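# Move the tray of bottles and beakers to the other bench

## Task

Carry the tray holding the bottles and beakers so it rests entirely on the other bench, with every bottle and beaker standing upright inside it at the finish. No bottle or beaker may lean halfway over or reach the floor at any moment. The glass beakers must never drop more than a few centimetres or be struck hard, since that breaks them. Finally, release the tray and pull the robot away so nothing depends on the robot to stay put. The robot must not fall or be left leaning.

## Robot and tools

Robot: a wheeled base that drives straight or turns in place (no sideways travel), a column carrying a head that tilts, and two six-joint arms, left and right, each ending in a two-finger gripper. Folded, as it starts, it measures 0.73 m long, 0.62 m wide and 1.88 m tall, its front 0.40 m ahead of the column.

Frames: the base frame sits on the floor below the column, between the drive wheels, with x forward, y left, z up. left_hand and right_hand are reported in it, at the point where the fingers join (tips 8 mm farther out); the hand's z axis runs along the fingers (quat_wxyz rotates (0, 0, 1) onto that direction) and its y axis across the opening. The odometry frame is the base frame as it was when the scene began.

execute_actions: "actions" is a list holding one action or nothing (empty just reports state and pictures). An action may carry "base", "joints", "speeds"; its motions start together. "base" holds exactly one relative command, counted from the base's position in the latest state report: {"translate_m": d}, metres, forward positive, -3 to 3; or {"rotate_rad": d}, radians, counter-clockwise seen from above (left) positive, -3.2 to 3.2. "joints" is one shared dictionary for head and both arms, keyed by name, giving absolute targets: head_tilt_rad -0.61 to 1.308 (0 level, positive looks down); left_/right_joint1_rad -2.879 to 2.879; joint2 0 to 3.141; joint3 0 to 3.019; joint4 -1.692 to 1.57; joint5 -1.57 to 1.57 (positive swings the hand to the robot's right); joint6 -2.094 to 2.094 (positive rolls clockwise viewed from behind); left_/right_gripper_m 0 to 0.093, the gap between fingertips in metres. Tolerances for "done": ±0.03, 0.045, 0.14, 0.09, 0.055, 0.03, 0.035 rad and ±0.003 m. "speeds" caps the base only, this action: translate_m 0.05 to 0.8 m/s, rotate_rad 0.1 to 1 rad/s (top values are the defaults). A base move needing over 8.667 s is refused; no action runs past 15 s. "cameras" lists cam_head_left, cam_head_right, cam_left_wrist, cam_right_wrist, nav_camera or "all"; omitted/null means all, [] none. Any unknown key or out-of-range number rejects the whole call. A joint left out may still be driving toward its earlier target. After a reported stop, later motion calls in the same reply are skipped.

wait: "seconds" 0 to 10; the robot keeps its last commands. zoom_image: "camera" plus "region" [x0, y0, x1, y1] in pixels from the top-left, at most 504 by 504, on the latest full image. finished_scene: "scene" number; irreversible, reports success.

Results: base_status and joint_status give done, off_target (resting short, may still push), contact_stop (base wheel stalled), time_out, not_followed, or limit_stop_at_motor_heat. "joint command not followed" with a "cause:" line means a self-collision check held back that arm's targets (its gripper still obeys); back the joints just moved off by 0.05 rad or more, or move the other arm, or drive away from furniture. on_its_own covers what you didn't command; "held at" is a target, not a position. Also: joint_positions, base_odometry (wheel-count only, heading -3.142 to 3.142), turned_by_wheels vs turned_by_imu (a gap above about 4% and 0.05 rad means slip or collision), base_tilt in degrees (forward, right), motor_effort for left_wheel and right_wheel in percent with peak in brackets, wheel_motors_off, Motor temperatures per arm, and MOTOR HOT / OVER-TEMPERATURE FAULT warnings.

Arm geometry: with joint1 at -1.57 (left) or 1.57 (right) and joints 5, 6 at 0, the arm works in a forward vertical plane 0.23 m off the centre line. Let a = j2 - 0.35, b = 1.05 + j2 - j3, c = b - j4 (c = 1.57 is fingers down). Hand reach forward = 0.12 + 0.39 sin a + 0.38 cos b + 0.25 cos c; height = 1.46 + 0.39 cos a - 0.38 sin b - 0.25 sin c. Example: 0.93, 0.78, 0.14 gives 0.60 m ahead, 1.21 m up. Reality sags lower and nearer by up to 5 cm, about 12 cm under heavy or far loads. Empty reach about 1 m from the shoulder, no lower than 0.47 m up, so the floor is out of reach. Fingers-down carrying guide: 3.2 kg near 0.4 m ahead at 0.65-1.2 m; 2 kg to 0.6 m at 0.65-1.25 m; 1 kg to 0.8 m at 0.9-1.2 m. One gripper holds roughly 2-6 kg.

Gripper: fingers 7 cm long; body 10 cm wide, 7 cm thick; wrist camera sticks 11 cm out on one side. To grasp, command a gap narrower than the object; off_target is then expected, and a reading 0.002 m or more above target shows a grip. Small joint changes (under 0.03 rad, 0.08 for joints 2 and 3) may not move anything; approach gently in steps near 0.05 rad from your last target. Arms are not slowed by "speeds".

Base: it only stops when a wheel stalls; reverse 0.05 m before retrying or turning. Bench tops 0.30-1.20 m high can slide over the housing and strike the column. Pushing hard about 3 s cuts the wheel motors for 2 s. A blocked arm keeps pushing and heats up; resend its current joint positions to relax it (a loaded arm sinks slightly each time). At 100 °C an arm drops what it holds.

Avoid: tipping or knocking the bottles and beakers, dropping glass, arms striking or pressing each other, hard pushes, tilting the robot. Finish with the tray resting fully on the target bench, grippers open and the robot backed away.

Each tool is called in YAML: its name, and indented under it one key for each argument.

## Session

execute_actions:
  actions: []

Scene clock: 0.00 s.
Motor temperatures (°C, as the motors report them): left_arm=[27 24 27 26 24 27] | right_arm=[25 27 26 26 24 26]
base_odometry: x=+0.000 y=+0.000 heading=+0.000 (m, m, rad; odometry frame)
turned_by_wheels: +0.000 (rad since the last result)
turned_by_imu: +0.000 (rad since the last result)
base_tilt: forward=+0.4 right=+0.4 (deg)
base_status: not commanded
joint_positions: head_tilt_rad=+0.870 left_joint1_rad=-1.583 left_joint2_rad=+0.888 left_joint3_rad=+0.429 left_joint4_rad=-0.974 left_joint5_rad=-0.024 left_joint6_rad=-0.057 left_gripper_m=+0.094 right_joint1_rad=+1.565 right_joint2_rad=+0.900 right_joint3_rad=+0.393 right_joint4_rad=-0.936 right_joint5_rad=+0.007 right_joint6_rad=-0.086 right_gripper_m=+0.094
joint_status: not commanded
wheel_motors_off: 0
motor_effort: left_wheel=+2 right_wheel=+2 (%)
left_hand: x=+0.1530 y=+0.2260 z=+1.2538 quat_wxyz=(+0.439, +0.015, -0.898, -0.020) (m; base frame)
right_hand: x=+0.1373 y=-0.2279 z=+1.2526 quat_wxyz=(+0.444, +0.037, -0.895, -0.014) (m; base frame)
pictures: cam_head_left, cam_head_right, cam_left_wrist, cam_right_wrist, nav_camera
Images, in order (width x height): cam_head_left 504x504, cam_head_right 504x504, cam_left_wrist 504x504, cam_right_wrist 504x504, nav_camera 504x504.

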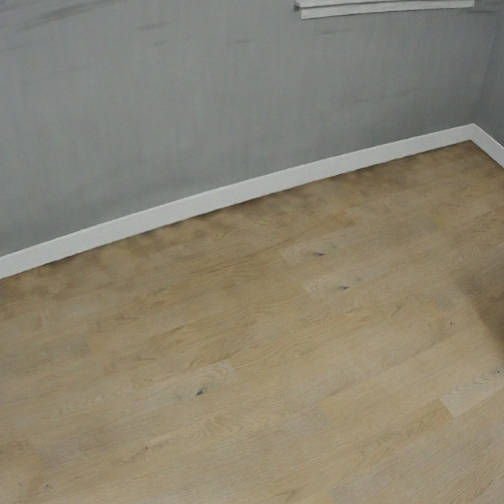

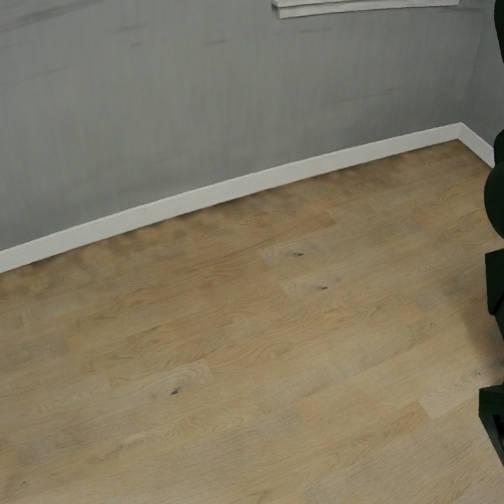

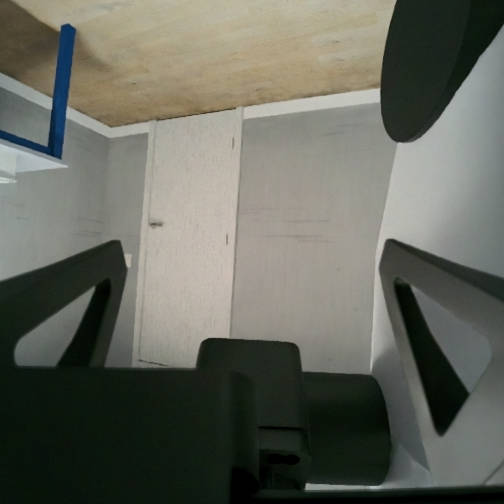

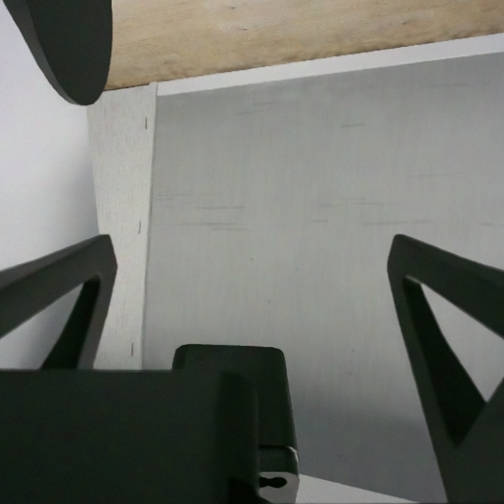

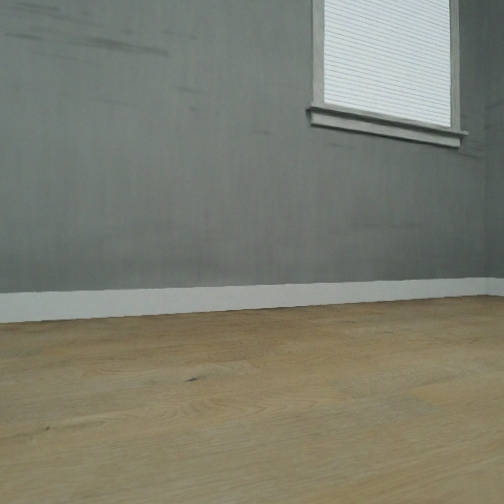

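execute_actions:
  actions:
    - {"base":{"rotate_rad":2.2},"joints":{"head_tilt_rad":0.45}}
  cameras: ["cam_head_left","nav_camera"]

Scene clock: 4.07 s.
Motor temperatures (°C, as the motors report them): left_arm=[27 24 27 26 24 27] | right_arm=[25 27 26 26 24 26]
base_odometry: x=+0.000 y=+0.000 heading=+2.199 (m, m, rad; odometry frame)
turned_by_wheels: +2.199 (rad since the last result)
turned_by_imu: +2.181 (rad since the last result)
base_tilt: forward=+0.4 right=+0.4 (deg)
base_status: done
joint_positions: head_tilt_rad=+0.468 left_joint1_rad=-1.583 left_joint2_rad=+0.888 left_joint3_rad=+0.429 left_joint4_rad=-0.974 left_joint5_rad=-0.024 left_joint6_rad=-0.057 left_gripper_m=+0.094 right_joint1_rad=+1.565 right_joint2_rad=+0.900 right_joint3_rad=+0.393 right_joint4_rad=-0.936 right_joint5_rad=+0.007 right_joint6_rad=-0.086 right_gripper_m=+0.094
joint_status: all done
wheel_motors_off: 0
motor_effort: left_wheel=-6(42) right_wheel=+6(44) (%)
left_hand: x=+0.1530 y=+0.2260 z=+1.2538 quat_wxyz=(+0.439, +0.015, -0.898, -0.020) (m; base frame)
right_hand: x=+0.1373 y=-0.2279 z=+1.2526 quat_wxyz=(+0.444, +0.037, -0.895, -0.014) (m; base frame)
pictures: cam_head_left, nav_camera
camera_calibration (this result's frames):
cam_head_left: T_world_to_cam=[[-0.0535678, -0.998541, 0.00684451, 0.0225959], [-0.356655, 0.01273, -0.93415, 1.44148], [0.932699, -0.0524815, -0.356816, 0.430617], [0, 0, 0, 1]] pos_world=[0.113684, 0.0268123, 1.50005]
Images, in order (width x height): cam_head_left 504x504, nav_camera 504x504.

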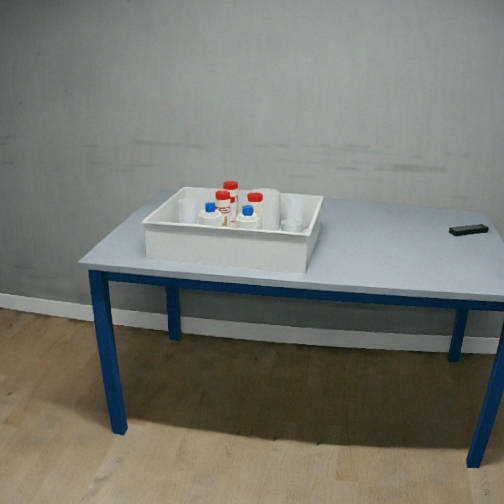

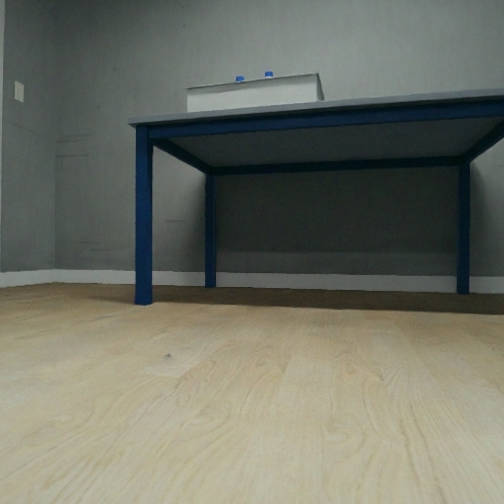

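execute_actions:
  actions:
    - {"base":{"rotate_rad":1.5},"joints":{"head_tilt_rad":0.35}}
  cameras: ["cam_head_left","nav_camera"]

execute_actions:
  actions:
    - {"base":{"rotate_rad":1.2}}
  cameras: ["cam_head_left","nav_camera"]

Scene clock: 8.07 s.
Motor temperatures (°C, as the motors report them): left_arm=[27 24 27 26 24 27] | right_arm=[25 27 26 26 24 26]
base_odometry: x=+0.000 y=+0.000 heading=-2.585 (m, m, rad; odometry frame)
turned_by_wheels: +1.499 (rad since the last result)
turned_by_imu: +1.488 (rad since the last result)
base_tilt: forward=+0.4 right=+0.4 (deg)
base_status: done
joint_positions: head_tilt_rad=+0.369 left_joint1_rad=-1.583 left_joint2_rad=+0.888 left_joint3_rad=+0.429 left_joint4_rad=-0.974 left_joint5_rad=-0.024 left_joint6_rad=-0.057 left_gripper_m=+0.094 right_joint1_rad=+1.565 right_joint2_rad=+0.900 right_joint3_rad=+0.393 right_joint4_rad=-0.936 right_joint5_rad=+0.007 right_joint6_rad=-0.086 right_gripper_m=+0.094
joint_status: all done
wheel_motors_off: 0
motor_effort: left_wheel=-5(31) right_wheel=+6(28) (%)
left_hand: x=+0.1530 y=+0.2260 z=+1.2538 quat_wxyz=(+0.439, +0.015, -0.898, -0.020) (m; base frame)
right_hand: x=+0.1373 y=-0.2279 z=+1.2526 quat_wxyz=(+0.444, +0.037, -0.895, -0.014) (m; base frame)
pictures: cam_head_left, nav_camera
camera_calibration (this result's frames):
cam_head_left: T_world_to_cam=[[-0.0539827, -0.998541, 0.00149137, 0.0308605], [-0.262131, 0.01273, -0.964948, 1.48418], [0.963521, -0.0524815, -0.262435, 0.283729], [0, 0, 0, 1]] pos_world=[0.117336, 0.0268123, 1.50657]
Images, in order (width x height): cam_head_left 504x504, nav_camera 504x504.

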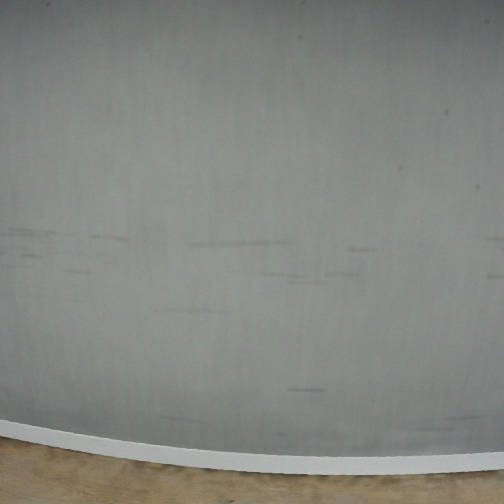

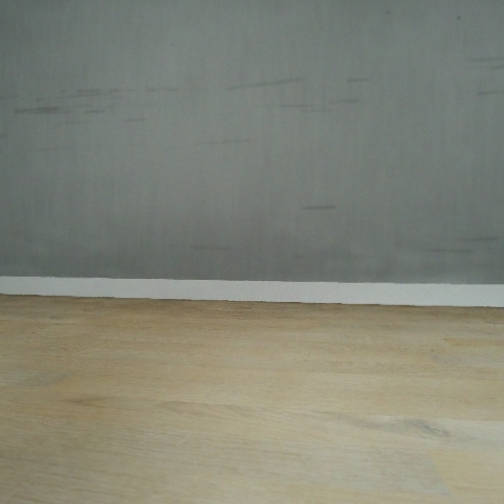

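Scene clock: 10.83 s.
Motor temperatures (°C, as the motors report them): left_arm=[27 24 27 26 24 27] | right_arm=[25 27 26 26 24 26]
base_odometry: x=+0.000 y=+0.000 heading=-1.386 (m, m, rad; odometry frame)
turned_by_wheels: +1.199 (rad since the last result)
turned_by_imu: +1.190 (rad since the last result)
base_tilt: forward=+0.4 right=+0.4 (deg)
base_status: done
joint_positions: head_tilt_rad=+0.369 left_joint1_rad=-1.583 left_joint2_rad=+0.888 left_joint3_rad=+0.429 left_joint4_rad=-0.974 left_joint5_rad=-0.024 left_joint6_rad=-0.057 left_gripper_m=+0.094 right_joint1_rad=+1.565 right_joint2_rad=+0.900 right_joint3_rad=+0.393 right_joint4_rad=-0.936 right_joint5_rad=+0.007 right_joint6_rad=-0.086 right_gripper_m=+0.094
joint_status: not commanded
wheel_motors_off: 0
motor_effort: left_wheel=-6(31) right_wheel=+6(27) (%)
left_hand: x=+0.1530 y=+0.2260 z=+1.2538 quat_wxyz=(+0.439, +0.015, -0.898, -0.020) (m; base frame)
right_hand: x=+0.1373 y=-0.2279 z=+1.2526 quat_wxyz=(+0.444, +0.037, -0.895, -0.014) (m; base frame)
pictures: cam_head_left, nav_camera
camera_calibration (this result's frames):
cam_head_left: T_world_to_cam=[[-0.0539828, -0.998541, 0.00148916, 0.0308639], [-0.262091, 0.01273, -0.964959, 1.4842], [0.963532, -0.0524815, -0.262396, 0.283668], [0, 0, 0, 1]] pos_world=[0.117338, 0.0268123, 1.50658]
Images, in order (width x height): cam_head_left 504x504, nav_camera 504x504.

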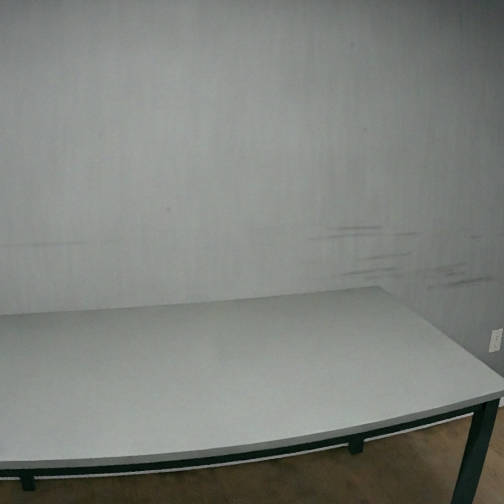

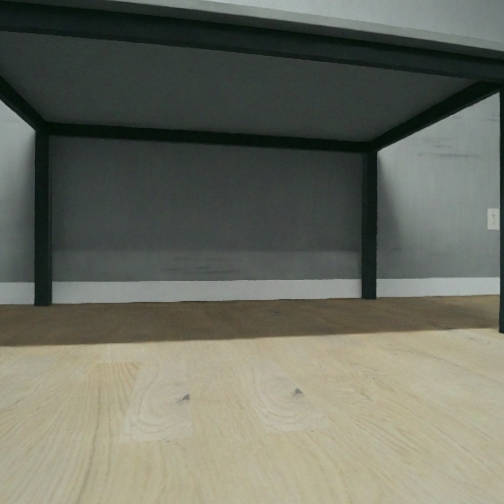

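execute_actions:
  actions:
    - {"base":{"rotate_rad":-2.457},"joints":{"head_tilt_rad":0.6}}
  cameras: []

execute_actions:
  actions:
    - {"base":{"translate_m":1.015}}
  cameras: []

execute_actions:
  actions:
    - {"base":{"rotate_rad":-0.48}}
  cameras: ["cam_head_left","cam_head_right"]

Scene clock: 15.83 s.
Motor temperatures (°C, as the motors report them): left_arm=[27 24 27 26 24 27] | right_arm=[25 27 26 26 24 26]
base_odometry: x=+0.000 y=+0.000 heading=+2.441 (m, m, rad; odometry frame)
turned_by_wheels: -2.456 (rad since the last result)
turned_by_imu: -2.438 (rad since the last result)
base_tilt: forward=+0.4 right=+0.4 (deg)
base_status: done
joint_positions: head_tilt_rad=+0.603 left_joint1_rad=-1.583 left_joint2_rad=+0.888 left_joint3_rad=+0.429 left_joint4_rad=-0.974 left_joint5_rad=-0.024 left_joint6_rad=-0.057 left_gripper_m=+0.094 right_joint1_rad=+1.565 right_joint2_rad=+0.900 right_joint3_rad=+0.393 right_joint4_rad=-0.936 right_joint5_rad=+0.007 right_joint6_rad=-0.086 right_gripper_m=+0.094
joint_status: all done
wheel_motors_off: 0
motor_effort: left_wheel=+6(40) right_wheel=-4(26) (%)
left_hand: x=+0.1530 y=+0.2260 z=+1.2538 quat_wxyz=(+0.439, +0.015, -0.898, -0.020) (m; base frame)
right_hand: x=+0.1373 y=-0.2279 z=+1.2526 quat_wxyz=(+0.444, +0.037, -0.895, -0.014) (m; base frame)
pictures: none
No camera images: the call's "cameras" was empty. Leave "cameras" out to get every camera's image.

Scene clock: 19.00 s.
Motor temperatures (°C, as the motors report them): left_arm=[27 25 27 26 24 27] | right_arm=[25 27 26 26 24 26]
base_odometry: x=-0.776 y=+0.654 heading=+2.441 (m, m, rad; odometry frame)
turned_by_wheels: +0.000 (rad since the last result)
turned_by_imu: -0.002 (rad since the last result)
base_tilt: forward=+0.4 right=+0.4 (deg)
base_status: done
joint_positions: head_tilt_rad=+0.604 left_joint1_rad=-1.583 left_joint2_rad=+0.889 left_joint3_rad=+0.430 left_joint4_rad=-0.974 left_joint5_rad=-0.024 left_joint6_rad=-0.057 left_gripper_m=+0.094 right_joint1_rad=+1.565 right_joint2_rad=+0.901 right_joint3_rad=+0.396 right_joint4_rad=-0.936 right_joint5_rad=+0.007 right_joint6_rad=-0.086 right_gripper_m=+0.094
joint_status: not commanded
wheel_motors_off: 0
motor_effort: left_wheel=+0(67) right_wheel=+0(45) (%)
left_hand: x=+0.1537 y=+0.2260 z=+1.2535 quat_wxyz=(+0.438, +0.015, -0.899, -0.020) (m; base frame)
right_hand: x=+0.1386 y=-0.2279 z=+1.2521 quat_wxyz=(+0.442, +0.037, -0.896, -0.014) (m; base frame)
pictures: none
No camera images: the call's "cameras" was empty. Leave "cameras" out to get every camera's image.

Scene clock: 20.97 s.
Motor temperatures (°C, as the motors report them): left_arm=[27 25 27 26 24 27] | right_arm=[25 27 26 26 24 26]
base_odometry: x=-0.776 y=+0.654 heading=+1.962 (m, m, rad; odometry frame)
turned_by_wheels: -0.479 (rad since the last result)
turned_by_imu: -0.474 (rad since the last result)
base_tilt: forward=+0.4 right=+0.4 (deg)
base_status: done
joint_positions: head_tilt_rad=+0.604 left_joint1_rad=-1.583 left_joint2_rad=+0.889 left_joint3_rad=+0.430 left_joint4_rad=-0.974 left_joint5_rad=-0.024 left_joint6_rad=-0.057 left_gripper_m=+0.094 right_joint1_rad=+1.565 right_joint2_rad=+0.901 right_joint3_rad=+0.396 right_joint4_rad=-0.936 right_joint5_rad=+0.007 right_joint6_rad=-0.086 right_gripper_m=+0.094
joint_status: not commanded
wheel_motors_off: 0
motor_effort: left_wheel=+6(48) right_wheel=-5(43) (%)
left_hand: x=+0.1537 y=+0.2260 z=+1.2535 quat_wxyz=(+0.438, +0.015, -0.899, -0.020) (m; base frame)
right_hand: x=+0.1384 y=-0.2279 z=+1.2522 quat_wxyz=(+0.443, +0.037, -0.896, -0.014) (m; base frame)
pictures: cam_head_left, cam_head_right
camera_calibration (this result's frames):
cam_head_left: T_world_to_cam=[[-0.0521517, -0.998541, 0.0140199, 0.0114749], [-0.479608, 0.01273, -0.877391, 1.36022], [0.875932, -0.0524815, -0.479572, 0.622499], [0, 0, 0, 1]] pos_world=[0.107702, 0.0268123, 1.49181]
cam_head_right: T_world_to_cam=[[-0.0499704, -0.998536, 0.0206972, -0.0669096], [-0.493425, 0.00666474, -0.869763, 1.345], [0.868352, -0.0536749, -0.493036, 0.641094], [0, 0, 0, 1]] pos_world=[0.103615, -0.041365, 1.48729]
Images, in order (width x height): cam_head_left 504x504, cam_head_right 504x504.

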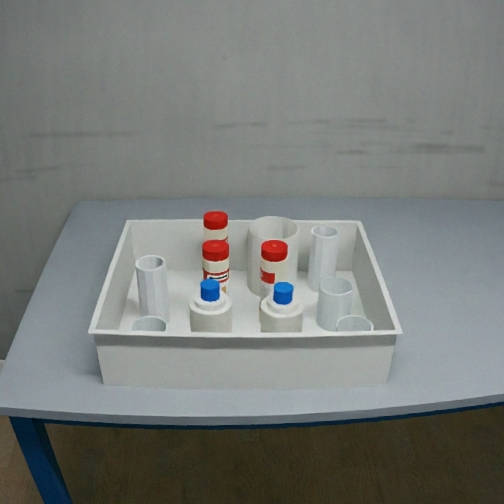

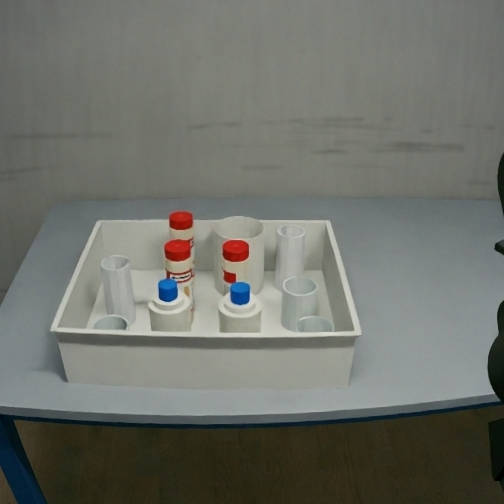

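execute_actions:
  actions:
    - {"base":{"rotate_rad":-0.022},"joints":{"head_tilt_rad":0.85,"left_joint1_rad":-1.51,"left_joint2_rad":1.44,"left_joint3_rad":0.97,"left_joint4_rad":-0.05,"left_joint5_rad":0,"left_joint6_rad":0,"left_gripper_m":0.05,"right_joint1_rad":1.5,"right_joint2_rad":1.44,"right_joint3_rad":0.97,"right_joint4_rad":-0.05,"right_joint5_rad":0,"right_joint6_rad":0,"right_gripper_m":0.05}}
  cameras: []

execute_actions:
  actions:
    - {"base":{"translate_m":0.5},"speeds":{"translate_m":0.3}}

Scene clock: 25.87 s.
Motor temperatures (°C, as the motors report them): left_arm=[27 25 27 26 24 27] | right_arm=[25 27 26 26 24 26]
base_odometry: x=-0.776 y=+0.654 heading=+1.941 (m, m, rad; odometry frame)
turned_by_wheels: -0.021 (rad since the last result)
turned_by_imu: -0.022 (rad since the last result)
base_tilt: forward=+0.4 right=+0.4 (deg)
base_status: done
joint_positions: head_tilt_rad=+0.851 left_joint1_rad=-1.512 left_joint2_rad=+1.438 left_joint3_rad=+0.969 left_joint4_rad=-0.055 left_joint5_rad=-0.001 left_joint6_rad=-0.012 left_gripper_m=+0.050 right_joint1_rad=+1.496 right_joint2_rad=+1.433 right_joint3_rad=+0.974 right_joint4_rad=-0.065 right_joint5_rad=+0.001 right_joint6_rad=-0.007 right_gripper_m=+0.050
joint_status: all done
wheel_motors_off: 0
motor_effort: left_wheel=+9(36) right_wheel=-6(26) (%)
left_hand: x=+0.4854 y=+0.2596 z=+1.0072 quat_wxyz=(+0.000, +0.021, -0.999, -0.026) (m; base frame)
right_hand: x=+0.4884 y=-0.2697 z=+1.0097 quat_wxyz=(+0.000, -0.015, -0.999, +0.033) (m; base frame)
pictures: none
No camera images: the call's "cameras" was empty. Leave "cameras" out to get every camera's image.

Scene clock: 28.70 s.
Motor temperatures (°C, as the motors report them): left_arm=[27 25 27 26 24 27] | right_arm=[25 28 26 26 24 26]
base_odometry: x=-0.957 y=+1.121 heading=+1.941 (m, m, rad; odometry frame)
turned_by_wheels: +0.000 (rad since the last result)
turned_by_imu: -0.002 (rad since the last result)
base_tilt: forward=+0.5 right=+0.4 (deg)
base_status: done
joint_positions: head_tilt_rad=+0.852 left_joint1_rad=-1.512 left_joint2_rad=+1.438 left_joint3_rad=+0.970 left_joint4_rad=-0.055 left_joint5_rad=-0.001 left_joint6_rad=-0.012 left_gripper_m=+0.050 right_joint1_rad=+1.496 right_joint2_rad=+1.433 right_joint3_rad=+0.971 right_joint4_rad=-0.065 right_joint5_rad=+0.001 right_joint6_rad=-0.007 right_gripper_m=+0.050
joint_status: not commanded
wheel_motors_off: 0
motor_effort: left_wheel=+0(68) right_wheel=+0(46) (%)
left_hand: x=+0.4864 y=+0.2596 z=+1.0071 quat_wxyz=(-0.001, +0.021, -0.999, -0.026) (m; base frame)
right_hand: x=+0.4862 y=-0.2697 z=+1.0096 quat_wxyz=(+0.002, -0.015, -0.999, +0.033) (m; base frame)
pictures: cam_head_left, cam_head_right, cam_left_wrist, cam_right_wrist, nav_camera
camera_calibration (this result's frames):
cam_head_left: T_world_to_cam=[[-0.0471112, -0.998541, 0.0263987, -0.00784048], [-0.680402, 0.01273, -0.732729, 1.14748], [0.731323, -0.0524815, -0.680009, 0.938402], [0, 0, 0, 1]] pos_world=[0.0941, 0.0268123, 1.47912]
cam_head_right: T_world_to_cam=[[-0.0433568, -0.998536, 0.0323358, -0.0851637], [-0.691922, 0.00666474, -0.721941, 1.12727], [0.720669, -0.0536749, -0.691198, 0.953649], [0, 0, 0, 1]] pos_world=[0.089029, -0.041365, 1.47574]
cam_left_wrist: T_world_to_cam=[[0.0283958, -0.997441, -0.0656193, 0.313931], [-0.812755, -0.0612539, 0.579376, -0.164397], [-0.581913, 0.0368806, -0.812414, 1.2196], [0, 0, 0, 1]] pos_world=[0.567173, 0.258078, 1.10667]
cam_right_wrist: T_world_to_cam=[[-0.0304865, -0.998287, 0.0499327, -0.299857], [-0.806155, 0.0540912, 0.589227, -0.182436], [-0.590919, -0.02229, -0.806423, 1.22071], [0, 0, 0, 1]] pos_world=[0.565128, -0.262266, 1.10688]
Images, in order (width x height): cam_head_left 504x504, cam_head_right 504x504, cam_left_wrist 504x504, cam_right_wrist 504x504, nav_camera 504x504.

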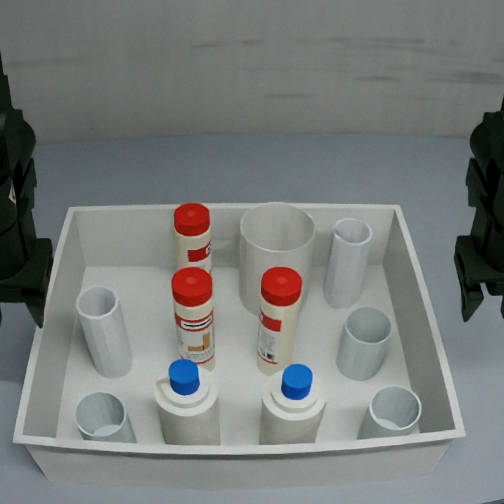

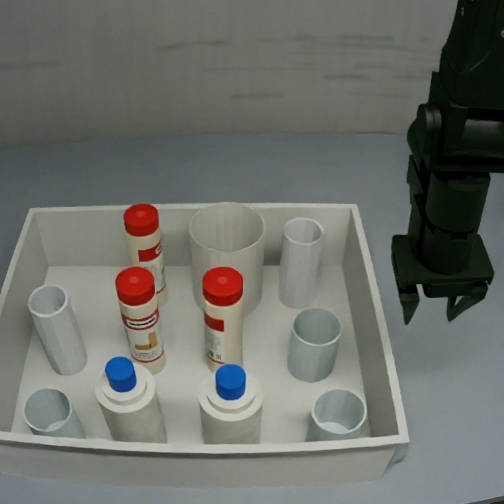

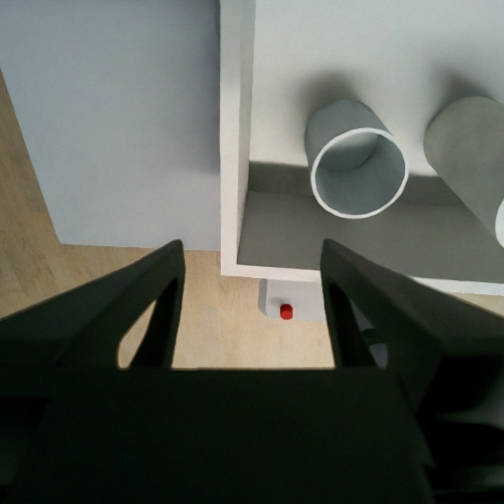

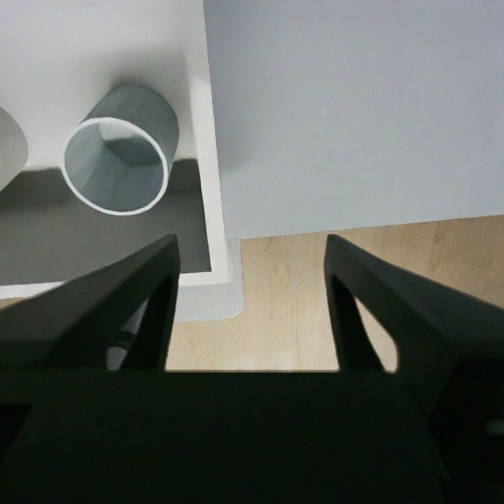

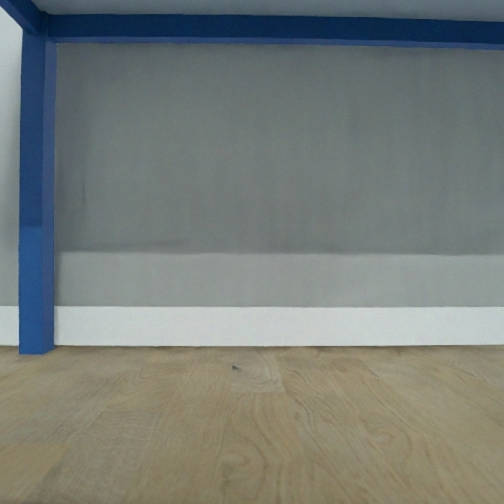

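execute_actions:
  actions:
    - {"base":{"translate_m":0.1},"joints":{"head_tilt_rad":1.0,"left_joint1_rad":-1.5,"left_joint2_rad":1.47,"left_joint3_rad":0.89,"left_joint4_rad":0.043,"left_gripper_m":0.045,"right_joint1_rad":1.53,"right_joint2_rad":1.51,"right_joint3_rad":1.262,"right_joint4_rad":-0.273,"right_gripper_m":0.045},"speeds":{"translate_m":0.2}}
  cameras: ["cam_head_left","cam_head_right","cam_left_wrist","cam_right_wrist"]

Scene clock: 32.40 s.
Motor temperatures (°C, as the motors report them): left_arm=[27 26 27 26 24 27] | right_arm=[25 28 26 26 24 26]
base_odometry: x=-0.993 y=+1.214 heading=+1.941 (m, m, rad; odometry frame)
turned_by_wheels: +0.000 (rad since the last result)
turned_by_imu: -0.001 (rad since the last result)
base_tilt: forward=+0.5 right=+0.4 (deg)
base_status: done
joint_positions: head_tilt_rad=+1.000 left_joint1_rad=-1.509 left_joint2_rad=+1.468 left_joint3_rad=+0.887 left_joint4_rad=+0.038 left_joint5_rad=-0.001 left_joint6_rad=-0.012 left_gripper_m=+0.045 right_joint1_rad=+1.531 right_joint2_rad=+1.509 right_joint3_rad=+1.261 right_joint4_rad=-0.257 right_joint5_rad=+0.001 right_joint6_rad=-0.007 right_gripper_m=+0.045
joint_status: all done
wheel_motors_off: 0
motor_effort: left_wheel=+1(41) right_wheel=+1(35) (%)
left_hand: x=+0.4433 y=+0.2604 z=+0.9969 quat_wxyz=(+0.009, +0.022, -0.999, -0.027) (m; base frame)
right_hand: x=+0.5853 y=-0.2518 z=+0.9958 quat_wxyz=(-0.009, -0.006, -1.000, +0.018) (m; base frame)
pictures: cam_head_left, cam_head_right, cam_left_wrist, cam_right_wrist
camera_calibration (this result's frames):
cam_head_left: T_world_to_cam=[[-0.0426967, -0.998541, 0.0330658, -0.0183285], [-0.781138, 0.01273, -0.624229, 0.985423], [0.622897, -0.0524815, -0.780542, 1.09864], [0, 0, 0, 1]] pos_world=[0.0846266, 0.0268123, 1.47327]
cam_head_right: T_world_to_cam=[[-0.0381068, -0.998536, 0.0383834, -0.0947395], [-0.790939, 0.00666474, -0.611858, 0.962698], [0.610707, -0.0536749, -0.790035, 1.11136], [0, 0, 0, 1]] pos_world=[0.0791126, -0.041365, 1.47068]
cam_left_wrist: T_world_to_cam=[[0.0294317, -0.997258, -0.0679021, 0.317055], [-0.800749, -0.0641826, 0.595552, -0.214121], [-0.598277, 0.0368444, -0.800442, 1.18153], [0, 0, 0, 1]] pos_world=[0.526093, 0.25891, 1.09479]
cam_right_wrist: T_world_to_cam=[[-0.0130198, -0.999708, 0.0203772, -0.259482], [-0.819466, 0.0223457, 0.572692, -0.0790964], [-0.57298, -0.00924216, -0.819517, 1.27428], [0, 0, 0, 1]] pos_world=[0.661939, -0.245862, 1.09488]
Images, in order (width x height): cam_head_left 504x504, cam_head_right 504x504, cam_left_wrist 504x504, cam_right_wrist 504x504.

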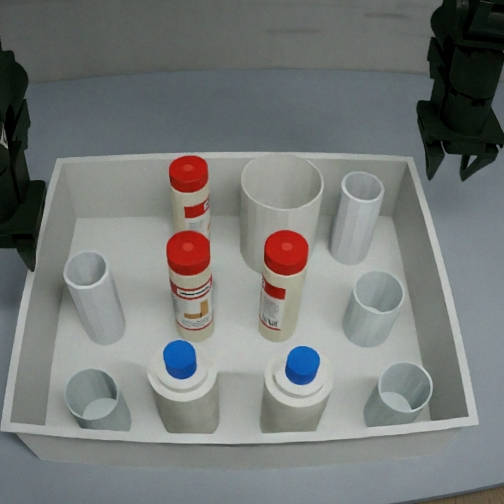

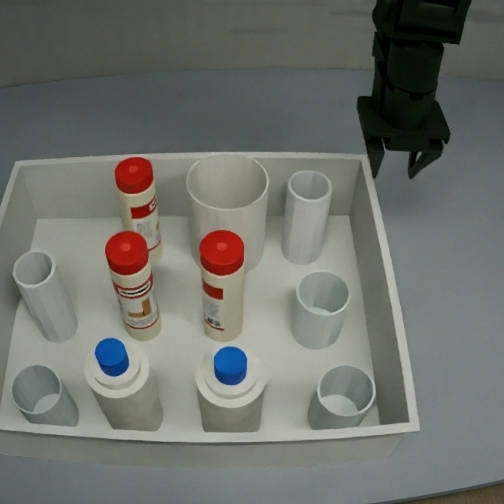

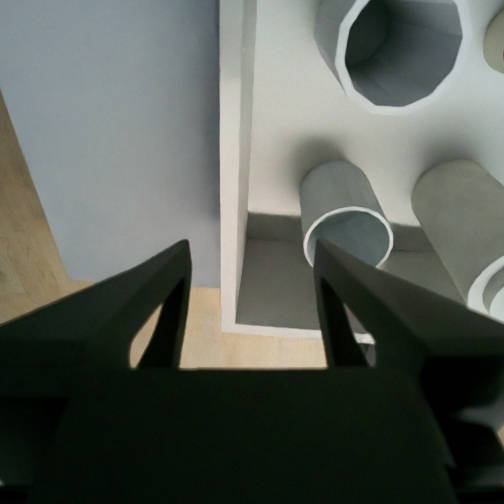

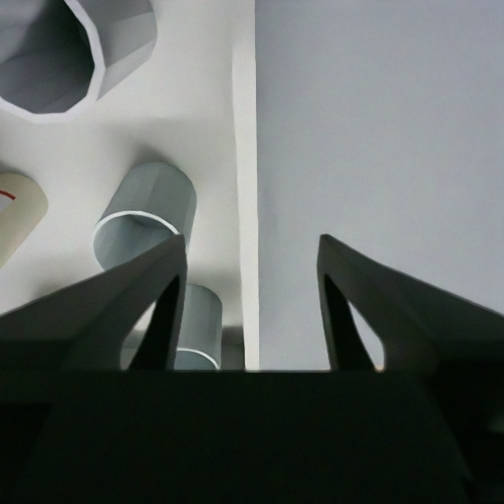

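execute_actions:
  actions:
    - {"joints":{"left_joint1_rad":-1.47,"left_joint2_rad":1.65,"left_joint3_rad":1.03,"left_joint4_rad":0.09,"right_joint2_rad":1.675,"right_joint3_rad":1.395,"right_joint4_rad":-0.235}}
  cameras: ["cam_head_left","cam_left_wrist","cam_right_wrist"]

Scene clock: 34.00 s.
Motor temperatures (°C, as the motors report them): left_arm=[27 26 27 26 24 27] | right_arm=[25 28 26 26 24 26]
base_odometry: x=-0.993 y=+1.214 heading=+1.941 (m, m, rad; odometry frame)
turned_by_wheels: +0.000 (rad since the last result)
turned_by_imu: +0.000 (rad since the last result)
base_tilt: forward=+0.5 right=+0.5 (deg)
base_status: not commanded
joint_positions: head_tilt_rad=+1.000 left_joint1_rad=-1.471 left_joint2_rad=+1.655 left_joint3_rad=+1.030 left_joint4_rad=+0.089 left_joint5_rad=-0.001 left_joint6_rad=-0.012 left_gripper_m=+0.045 right_joint1_rad=+1.531 right_joint2_rad=+1.675 right_joint3_rad=+1.387 right_joint4_rad=-0.245 right_joint5_rad=+0.001 right_joint6_rad=-0.007 right_gripper_m=+0.045
joint_status: all done
wheel_motors_off: 0
motor_effort: left_wheel=+0(2) right_wheel=+1(1) (%)
left_hand: x=+0.4521 y=+0.2884 z=+0.9326 quat_wxyz=(+0.006, +0.031, -0.999, -0.043) (m; base frame)
right_hand: x=+0.5840 y=-0.2540 z=+0.9318 quat_wxyz=(+0.005, -0.006, -1.000, +0.018) (m; base frame)
pictures: cam_head_left, cam_left_wrist, cam_right_wrist
camera_calibration (this result's frames):
cam_head_left: T_world_to_cam=[[-0.0426967, -0.998541, 0.0330658, -0.0183285], [-0.781138, 0.01273, -0.624229, 0.985423], [0.622897, -0.0524815, -0.780542, 1.09864], [0, 0, 0, 1]] pos_world=[0.0846266, 0.0268123, 1.47327]
cam_left_wrist: T_world_to_cam=[[0.0483329, -0.993803, -0.100094, 0.360784], [-0.803086, -0.0982504, 0.587708, -0.148792], [-0.5939, 0.0519786, -0.802858, 1.13026], [0, 0, 0, 1]] pos_world=[0.534332, 0.28518, 1.031]
cam_right_wrist: T_world_to_cam=[[-0.0134249, -0.999706, 0.0201854, -0.259983], [-0.803194, 0.0228055, 0.595281, -0.0738864], [-0.595567, -0.0082212, -0.803264, 1.21939], [0, 0, 0, 1]] pos_world=[0.663395, -0.248196, 1.02873]
Images, in order (width x height): cam_head_left 504x504, cam_left_wrist 504x504, cam_right_wrist 504x504.

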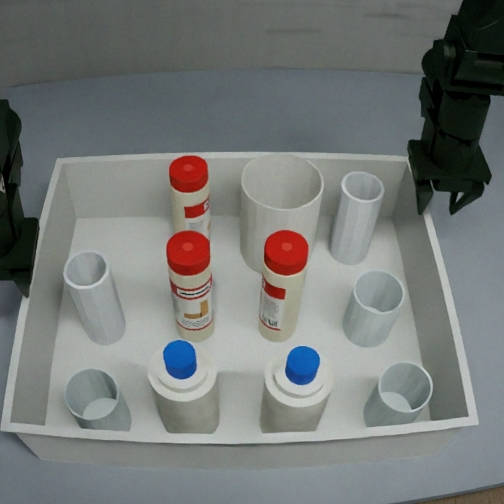

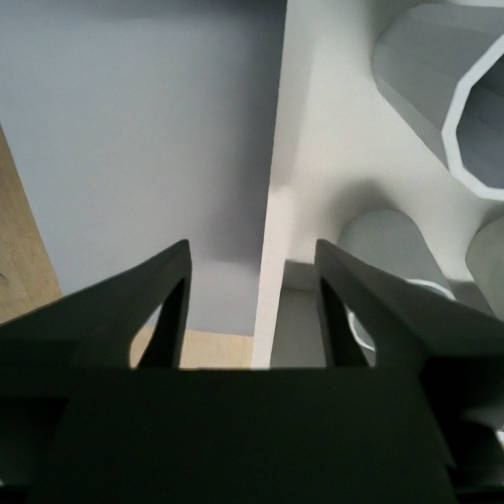

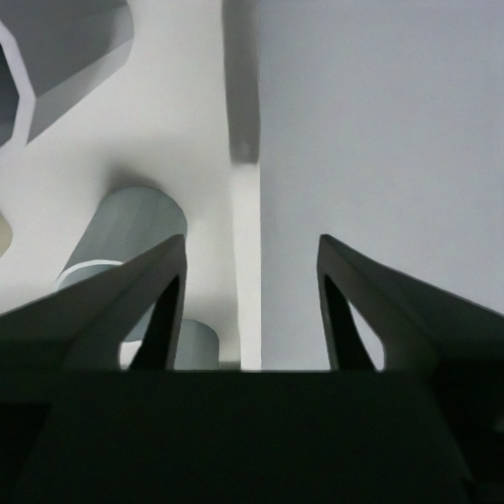

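execute_actions:
  actions:
    - {"joints":{"left_joint1_rad":-1.53}}
  cameras: []

execute_actions:
  actions:
    - {"joints":{"left_joint1_rad":-1.49}}
  cameras: ["cam_left_wrist"]

Scene clock: 35.03 s.
Motor temperatures (°C, as the motors report them): left_arm=[27 26 27 26 24 27] | right_arm=[25 28 26 26 24 26]
base_odometry: x=-0.993 y=+1.214 heading=+1.941 (m, m, rad; odometry frame)
turned_by_wheels: +0.000 (rad since the last result)
turned_by_imu: +0.000 (rad since the last result)
base_tilt: forward=+0.4 right=+0.4 (deg)
base_status: not commanded
joint_positions: head_tilt_rad=+1.000 left_joint1_rad=-1.535 left_joint2_rad=+1.655 left_joint3_rad=+1.030 left_joint4_rad=+0.089 left_joint5_rad=-0.001 left_joint6_rad=-0.012 left_gripper_m=+0.045 right_joint1_rad=+1.531 right_joint2_rad=+1.675 right_joint3_rad=+1.387 right_joint4_rad=-0.245 right_joint5_rad=+0.001 right_joint6_rad=-0.007 right_gripper_m=+0.045
joint_status: all done
wheel_motors_off: 0
motor_effort: left_wheel=+1(0) right_wheel=+0(1) (%)
left_hand: x=+0.4535 y=+0.2475 z=+0.9303 quat_wxyz=(+0.006, +0.015, -1.000, -0.016) (m; base frame)
right_hand: x=+0.5840 y=-0.2540 z=+0.9318 quat_wxyz=(+0.005, -0.006, -1.000, +0.018) (m; base frame)
pictures: none
No camera images: the call's "cameras" was empty. Leave "cameras" out to get every camera's image.

Scene clock: 35.73 s.
Motor temperatures (°C, as the motors report them): left_arm=[27 26 27 26 24 27] | right_arm=[25 29 26 26 24 26]
base_odometry: x=-0.993 y=+1.214 heading=+1.941 (m, m, rad; odometry frame)
turned_by_wheels: +0.000 (rad since the last result)
turned_by_imu: +0.000 (rad since the last result)
base_tilt: forward=+0.4 right=+0.5 (deg)
base_status: not commanded
joint_positions: head_tilt_rad=+1.000 left_joint1_rad=-1.488 left_joint2_rad=+1.655 left_joint3_rad=+1.030 left_joint4_rad=+0.089 left_joint5_rad=-0.001 left_joint6_rad=-0.012 left_gripper_m=+0.045 right_joint1_rad=+1.531 right_joint2_rad=+1.675 right_joint3_rad=+1.387 right_joint4_rad=-0.245 right_joint5_rad=+0.001 right_joint6_rad=-0.007 right_gripper_m=+0.045
joint_status: all done
wheel_motors_off: 0
motor_effort: left_wheel=+0(0) right_wheel=+0(0) (%)
left_hand: x=+0.4526 y=+0.2779 z=+0.9318 quat_wxyz=(+0.006, +0.027, -0.999, -0.036) (m; base frame)
right_hand: x=+0.5840 y=-0.2540 z=+0.9318 quat_wxyz=(+0.005, -0.006, -1.000, +0.018) (m; base frame)
pictures: cam_left_wrist
camera_calibration (this result's frames):
cam_left_wrist: T_world_to_cam=[[0.0401749, -0.995488, -0.0859641, 0.34124], [-0.80383, -0.0833023, 0.588997, -0.153973], [-0.593501, 0.0454377, -0.80355, 1.13271], [0, 0, 0, 1]] pos_world=[0.534785, 0.275406, 1.03021]
Images, in order (width x height): cam_left_wrist 504x504.

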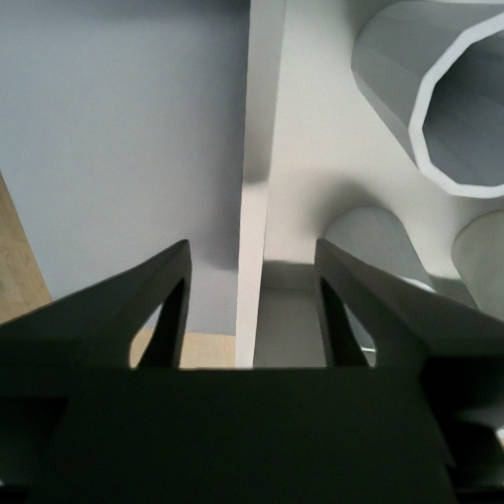

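Centred. Descend.

execute_actions:
  actions:
    - {"joints":{"left_joint2_rad":1.866,"left_joint3_rad":1.202,"left_joint4_rad":0.144,"right_joint2_rad":1.876,"right_joint3_rad":1.554,"right_joint4_rad":-0.198}}
  cameras: ["cam_head_left","cam_head_right","cam_left_wrist","cam_right_wrist"]

Scene clock: 37.97 s.
Motor temperatures (°C, as the motors report them): left_arm=[27 26 27 26 24 27] | right_arm=[25 29 26 26 24 26]
base_odometry: x=-0.993 y=+1.214 heading=+1.941 (m, m, rad; odometry frame)
turned_by_wheels: +0.000 (rad since the last result)
turned_by_imu: -0.001 (rad since the last result)
base_tilt: forward=+0.4 right=+0.5 (deg)
base_status: not commanded
joint_positions: head_tilt_rad=+1.000 left_joint1_rad=-1.488 left_joint2_rad=+1.876 left_joint3_rad=+1.199 left_joint4_rad=+0.143 left_joint5_rad=-0.001 left_joint6_rad=-0.012 left_gripper_m=+0.045 right_joint1_rad=+1.531 right_joint2_rad=+1.882 right_joint3_rad=+1.546 right_joint4_rad=-0.207 right_joint5_rad=+0.001 right_joint6_rad=-0.007 right_gripper_m=+0.045
joint_status: all done
wheel_motors_off: 0
motor_effort: left_wheel=+0(2) right_wheel=-1(2) (%)
left_hand: x=+0.4465 y=+0.2835 z=+0.8508 quat_wxyz=(+0.005, +0.027, -0.999, -0.036) (m; base frame)
right_hand: x=+0.5746 y=-0.2567 z=+0.8492 quat_wxyz=(+0.010, -0.007, -1.000, +0.018) (m; base frame)
pictures: cam_head_left, cam_head_right, cam_left_wrist, cam_right_wrist
camera_calibration (this result's frames):
cam_head_left: T_world_to_cam=[[-0.0426967, -0.998541, 0.0330658, -0.0183285], [-0.781138, 0.01273, -0.624228, 0.985422], [0.622897, -0.0524815, -0.780542, 1.09864], [0, 0, 0, 1]] pos_world=[0.0846266, 0.0268123, 1.47327]
cam_head_right: T_world_to_cam=[[-0.0381068, -0.998536, 0.0383834, -0.0947395], [-0.790939, 0.00666474, -0.611858, 0.962698], [0.610707, -0.0536749, -0.790036, 1.11136], [0, 0, 0, 1]] pos_world=[0.0791126, -0.041365, 1.47068]
cam_left_wrist: T_world_to_cam=[[0.0402183, -0.995486, -0.0859678, 0.340059], [-0.805636, -0.0832004, 0.586539, -0.107838], [-0.591044, 0.0456691, -0.805345, 1.0641], [0, 0, 0, 1]] pos_world=[0.528374, 0.280955, 0.949452]
cam_right_wrist: T_world_to_cam=[[-0.0135705, -0.999705, 0.0201198, -0.26099], [-0.797247, 0.0229624, 0.603216, -0.0423603], [-0.603501, -0.00785453, -0.797324, 1.14704], [0, 0, 0, 1]] pos_world=[0.654927, -0.250931, 0.945367]
Images, in order (width x height): cam_head_left 504x504, cam_head_right 504x504, cam_left_wrist 504x504, cam_right_wrist 504x504.

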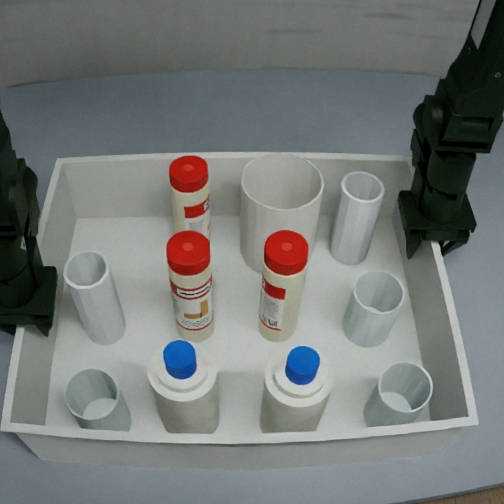

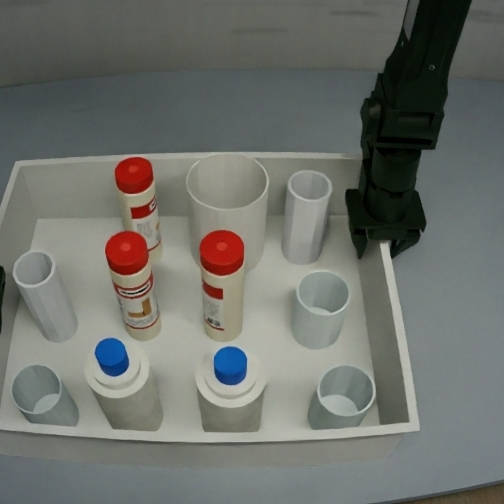

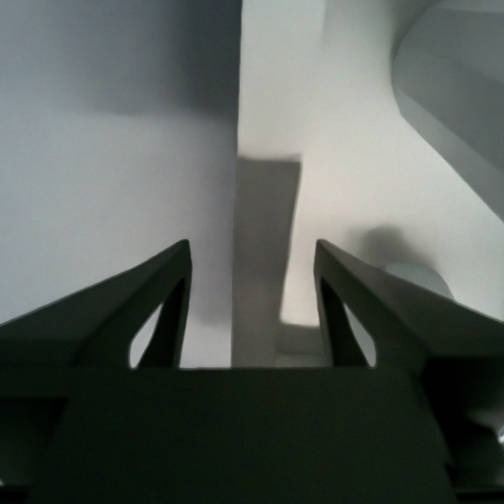

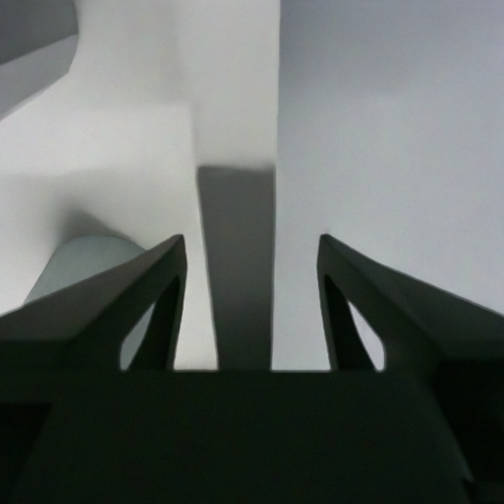

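execute_actions:
  actions:
    - {"joints":{"left_gripper_m":0,"right_gripper_m":0}}
  cameras: ["cam_head_left","cam_left_wrist","cam_right_wrist"]

Scene clock: 38.77 s.
Motor temperatures (°C, as the motors report them): left_arm=[27 26 27 26 24 27] | right_arm=[25 29 26 26 25 26]
base_odometry: x=-0.993 y=+1.214 heading=+1.941 (m, m, rad; odometry frame)
turned_by_wheels: +0.000 (rad since the last result)
turned_by_imu: +0.000 (rad since the last result)
base_tilt: forward=+0.4 right=+0.4 (deg)
base_status: not commanded
joint_positions: head_tilt_rad=+1.000 left_joint1_rad=-1.486 left_joint2_rad=+1.876 left_joint3_rad=+1.199 left_joint4_rad=+0.143 left_joint5_rad=+0.029 left_joint6_rad=+0.027 left_gripper_m=+0.010 right_joint1_rad=+1.528 right_joint2_rad=+1.882 right_joint3_rad=+1.548 right_joint4_rad=-0.206 right_joint5_rad=-0.038 right_joint6_rad=-0.027 right_gripper_m=+0.007
joint_status: left_gripper_m off_target (ended at +0.010, target +0.000); right_gripper_m off_target (ended at +0.007, target +0.000)
wheel_motors_off: 0
motor_effort: left_wheel=+1(1) right_wheel=+0(1) (%)
left_hand: x=+0.4466 y=+0.2800 z=+0.8506 quat_wxyz=(+0.005, +0.008, -1.000, -0.022) (m; base frame)
right_hand: x=+0.5763 y=-0.2524 z=+0.8493 quat_wxyz=(+0.008, +0.002, -1.000, -0.001) (m; base frame)
pictures: cam_head_left, cam_left_wrist, cam_right_wrist
camera_calibration (this result's frames):
cam_head_left: T_world_to_cam=[[-0.0426967, -0.998541, 0.0330658, -0.0183285], [-0.781138, 0.01273, -0.624228, 0.985422], [0.622897, -0.0524815, -0.780542, 1.09864], [0, 0, 0, 1]] pos_world=[0.0846266, 0.0268123, 1.47327]
cam_left_wrist: T_world_to_cam=[[0.0024116, -0.998296, -0.0582962, 0.330771], [-0.80729, -0.0363473, 0.589035, -0.122401], [-0.59015, 0.0456414, -0.806002, 1.06436], [0, 0, 0, 1]] pos_world=[0.528522, 0.27718, 0.949258]
cam_right_wrist: T_world_to_cam=[[0.00377866, -0.999852, -0.016807, -0.23528], [-0.799476, -0.0131164, 0.600554, -0.0467262], [-0.600686, 0.0111675, -0.799407, 1.15314], [0, 0, 0, 1]] pos_world=[0.656209, -0.248736, 0.945938]
Images, in order (width x height): cam_head_left 504x504, cam_left_wrist 504x504, cam_right_wrist 504x504.

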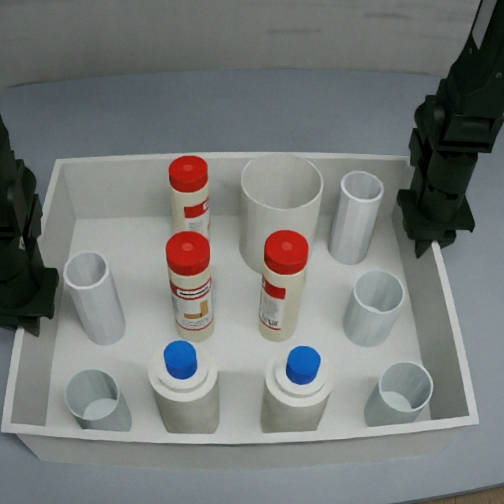

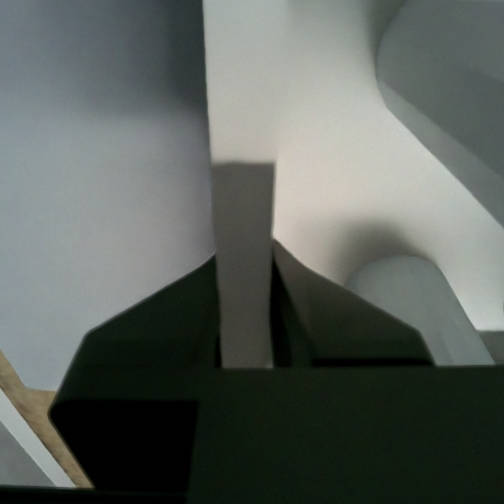

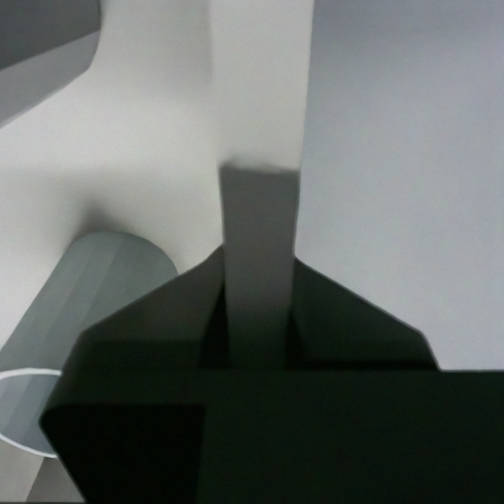

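execute_actions:
  actions:
    - {"joints":{"left_joint2_rad":1.76,"left_joint3_rad":1.125,"left_joint4_rad":0.115,"right_joint2_rad":1.775,"right_joint3_rad":1.475,"right_joint4_rad":-0.22}}
  cameras: ["cam_head_left","nav_camera"]

Scene clock: 40.17 s.
Motor temperatures (°C, as the motors report them): left_arm=[27 27 27 26 25 27] | right_arm=[25 29 26 26 25 26]
base_odometry: x=-0.993 y=+1.214 heading=+1.941 (m, m, rad; odometry frame)
turned_by_wheels: +0.000 (rad since the last result)
turned_by_imu: +0.000 (rad since the last result)
base_tilt: forward=+0.5 right=+0.4 (deg)
base_status: not commanded
joint_positions: head_tilt_rad=+1.000 left_joint1_rad=-1.486 left_joint2_rad=+1.845 left_joint3_rad=+1.145 left_joint4_rad=+0.125 left_joint5_rad=+0.029 left_joint6_rad=+0.037 left_gripper_m=+0.009 right_joint1_rad=+1.521 right_joint2_rad=+1.859 right_joint3_rad=+1.486 right_joint4_rad=-0.197 right_joint5_rad=-0.051 right_joint6_rad=-0.025 right_gripper_m=+0.007
joint_status: all done
wheel_motors_off: 0
motor_effort: left_wheel=+1(1) right_wheel=+0(2) (%)
left_hand: x=+0.4269 y=+0.2782 z=+0.8642 quat_wxyz=(+0.026, +0.004, -0.999, -0.021) (m; base frame)
right_hand: x=+0.5531 y=-0.2543 z=+0.8558 quat_wxyz=(+0.023, -0.001, -1.000, -0.005) (m; base frame)
pictures: cam_head_left, nav_camera
camera_calibration (this result's frames):
cam_head_left: T_world_to_cam=[[-0.0426967, -0.998541, 0.0330658, -0.0183285], [-0.781138, 0.01273, -0.624228, 0.985422], [0.622897, -0.0524815, -0.780542, 1.09864], [0, 0, 0, 1]] pos_world=[0.0846266, 0.0268123, 1.47327]
Images, in order (width x height): cam_head_left 504x504, nav_camera 504x504.

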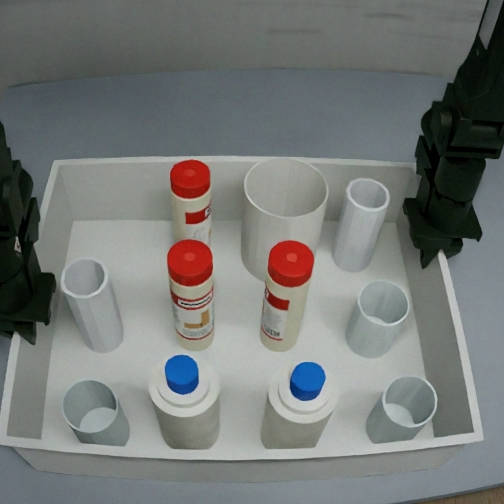

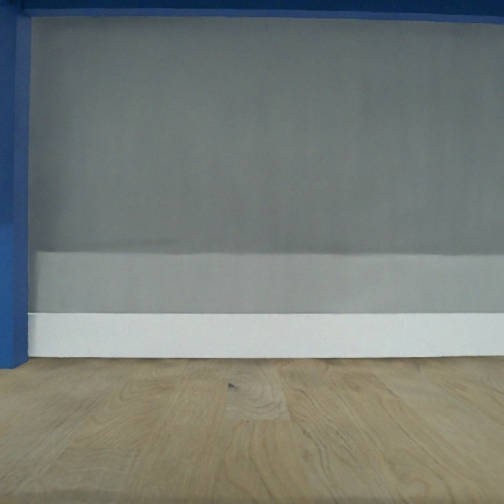

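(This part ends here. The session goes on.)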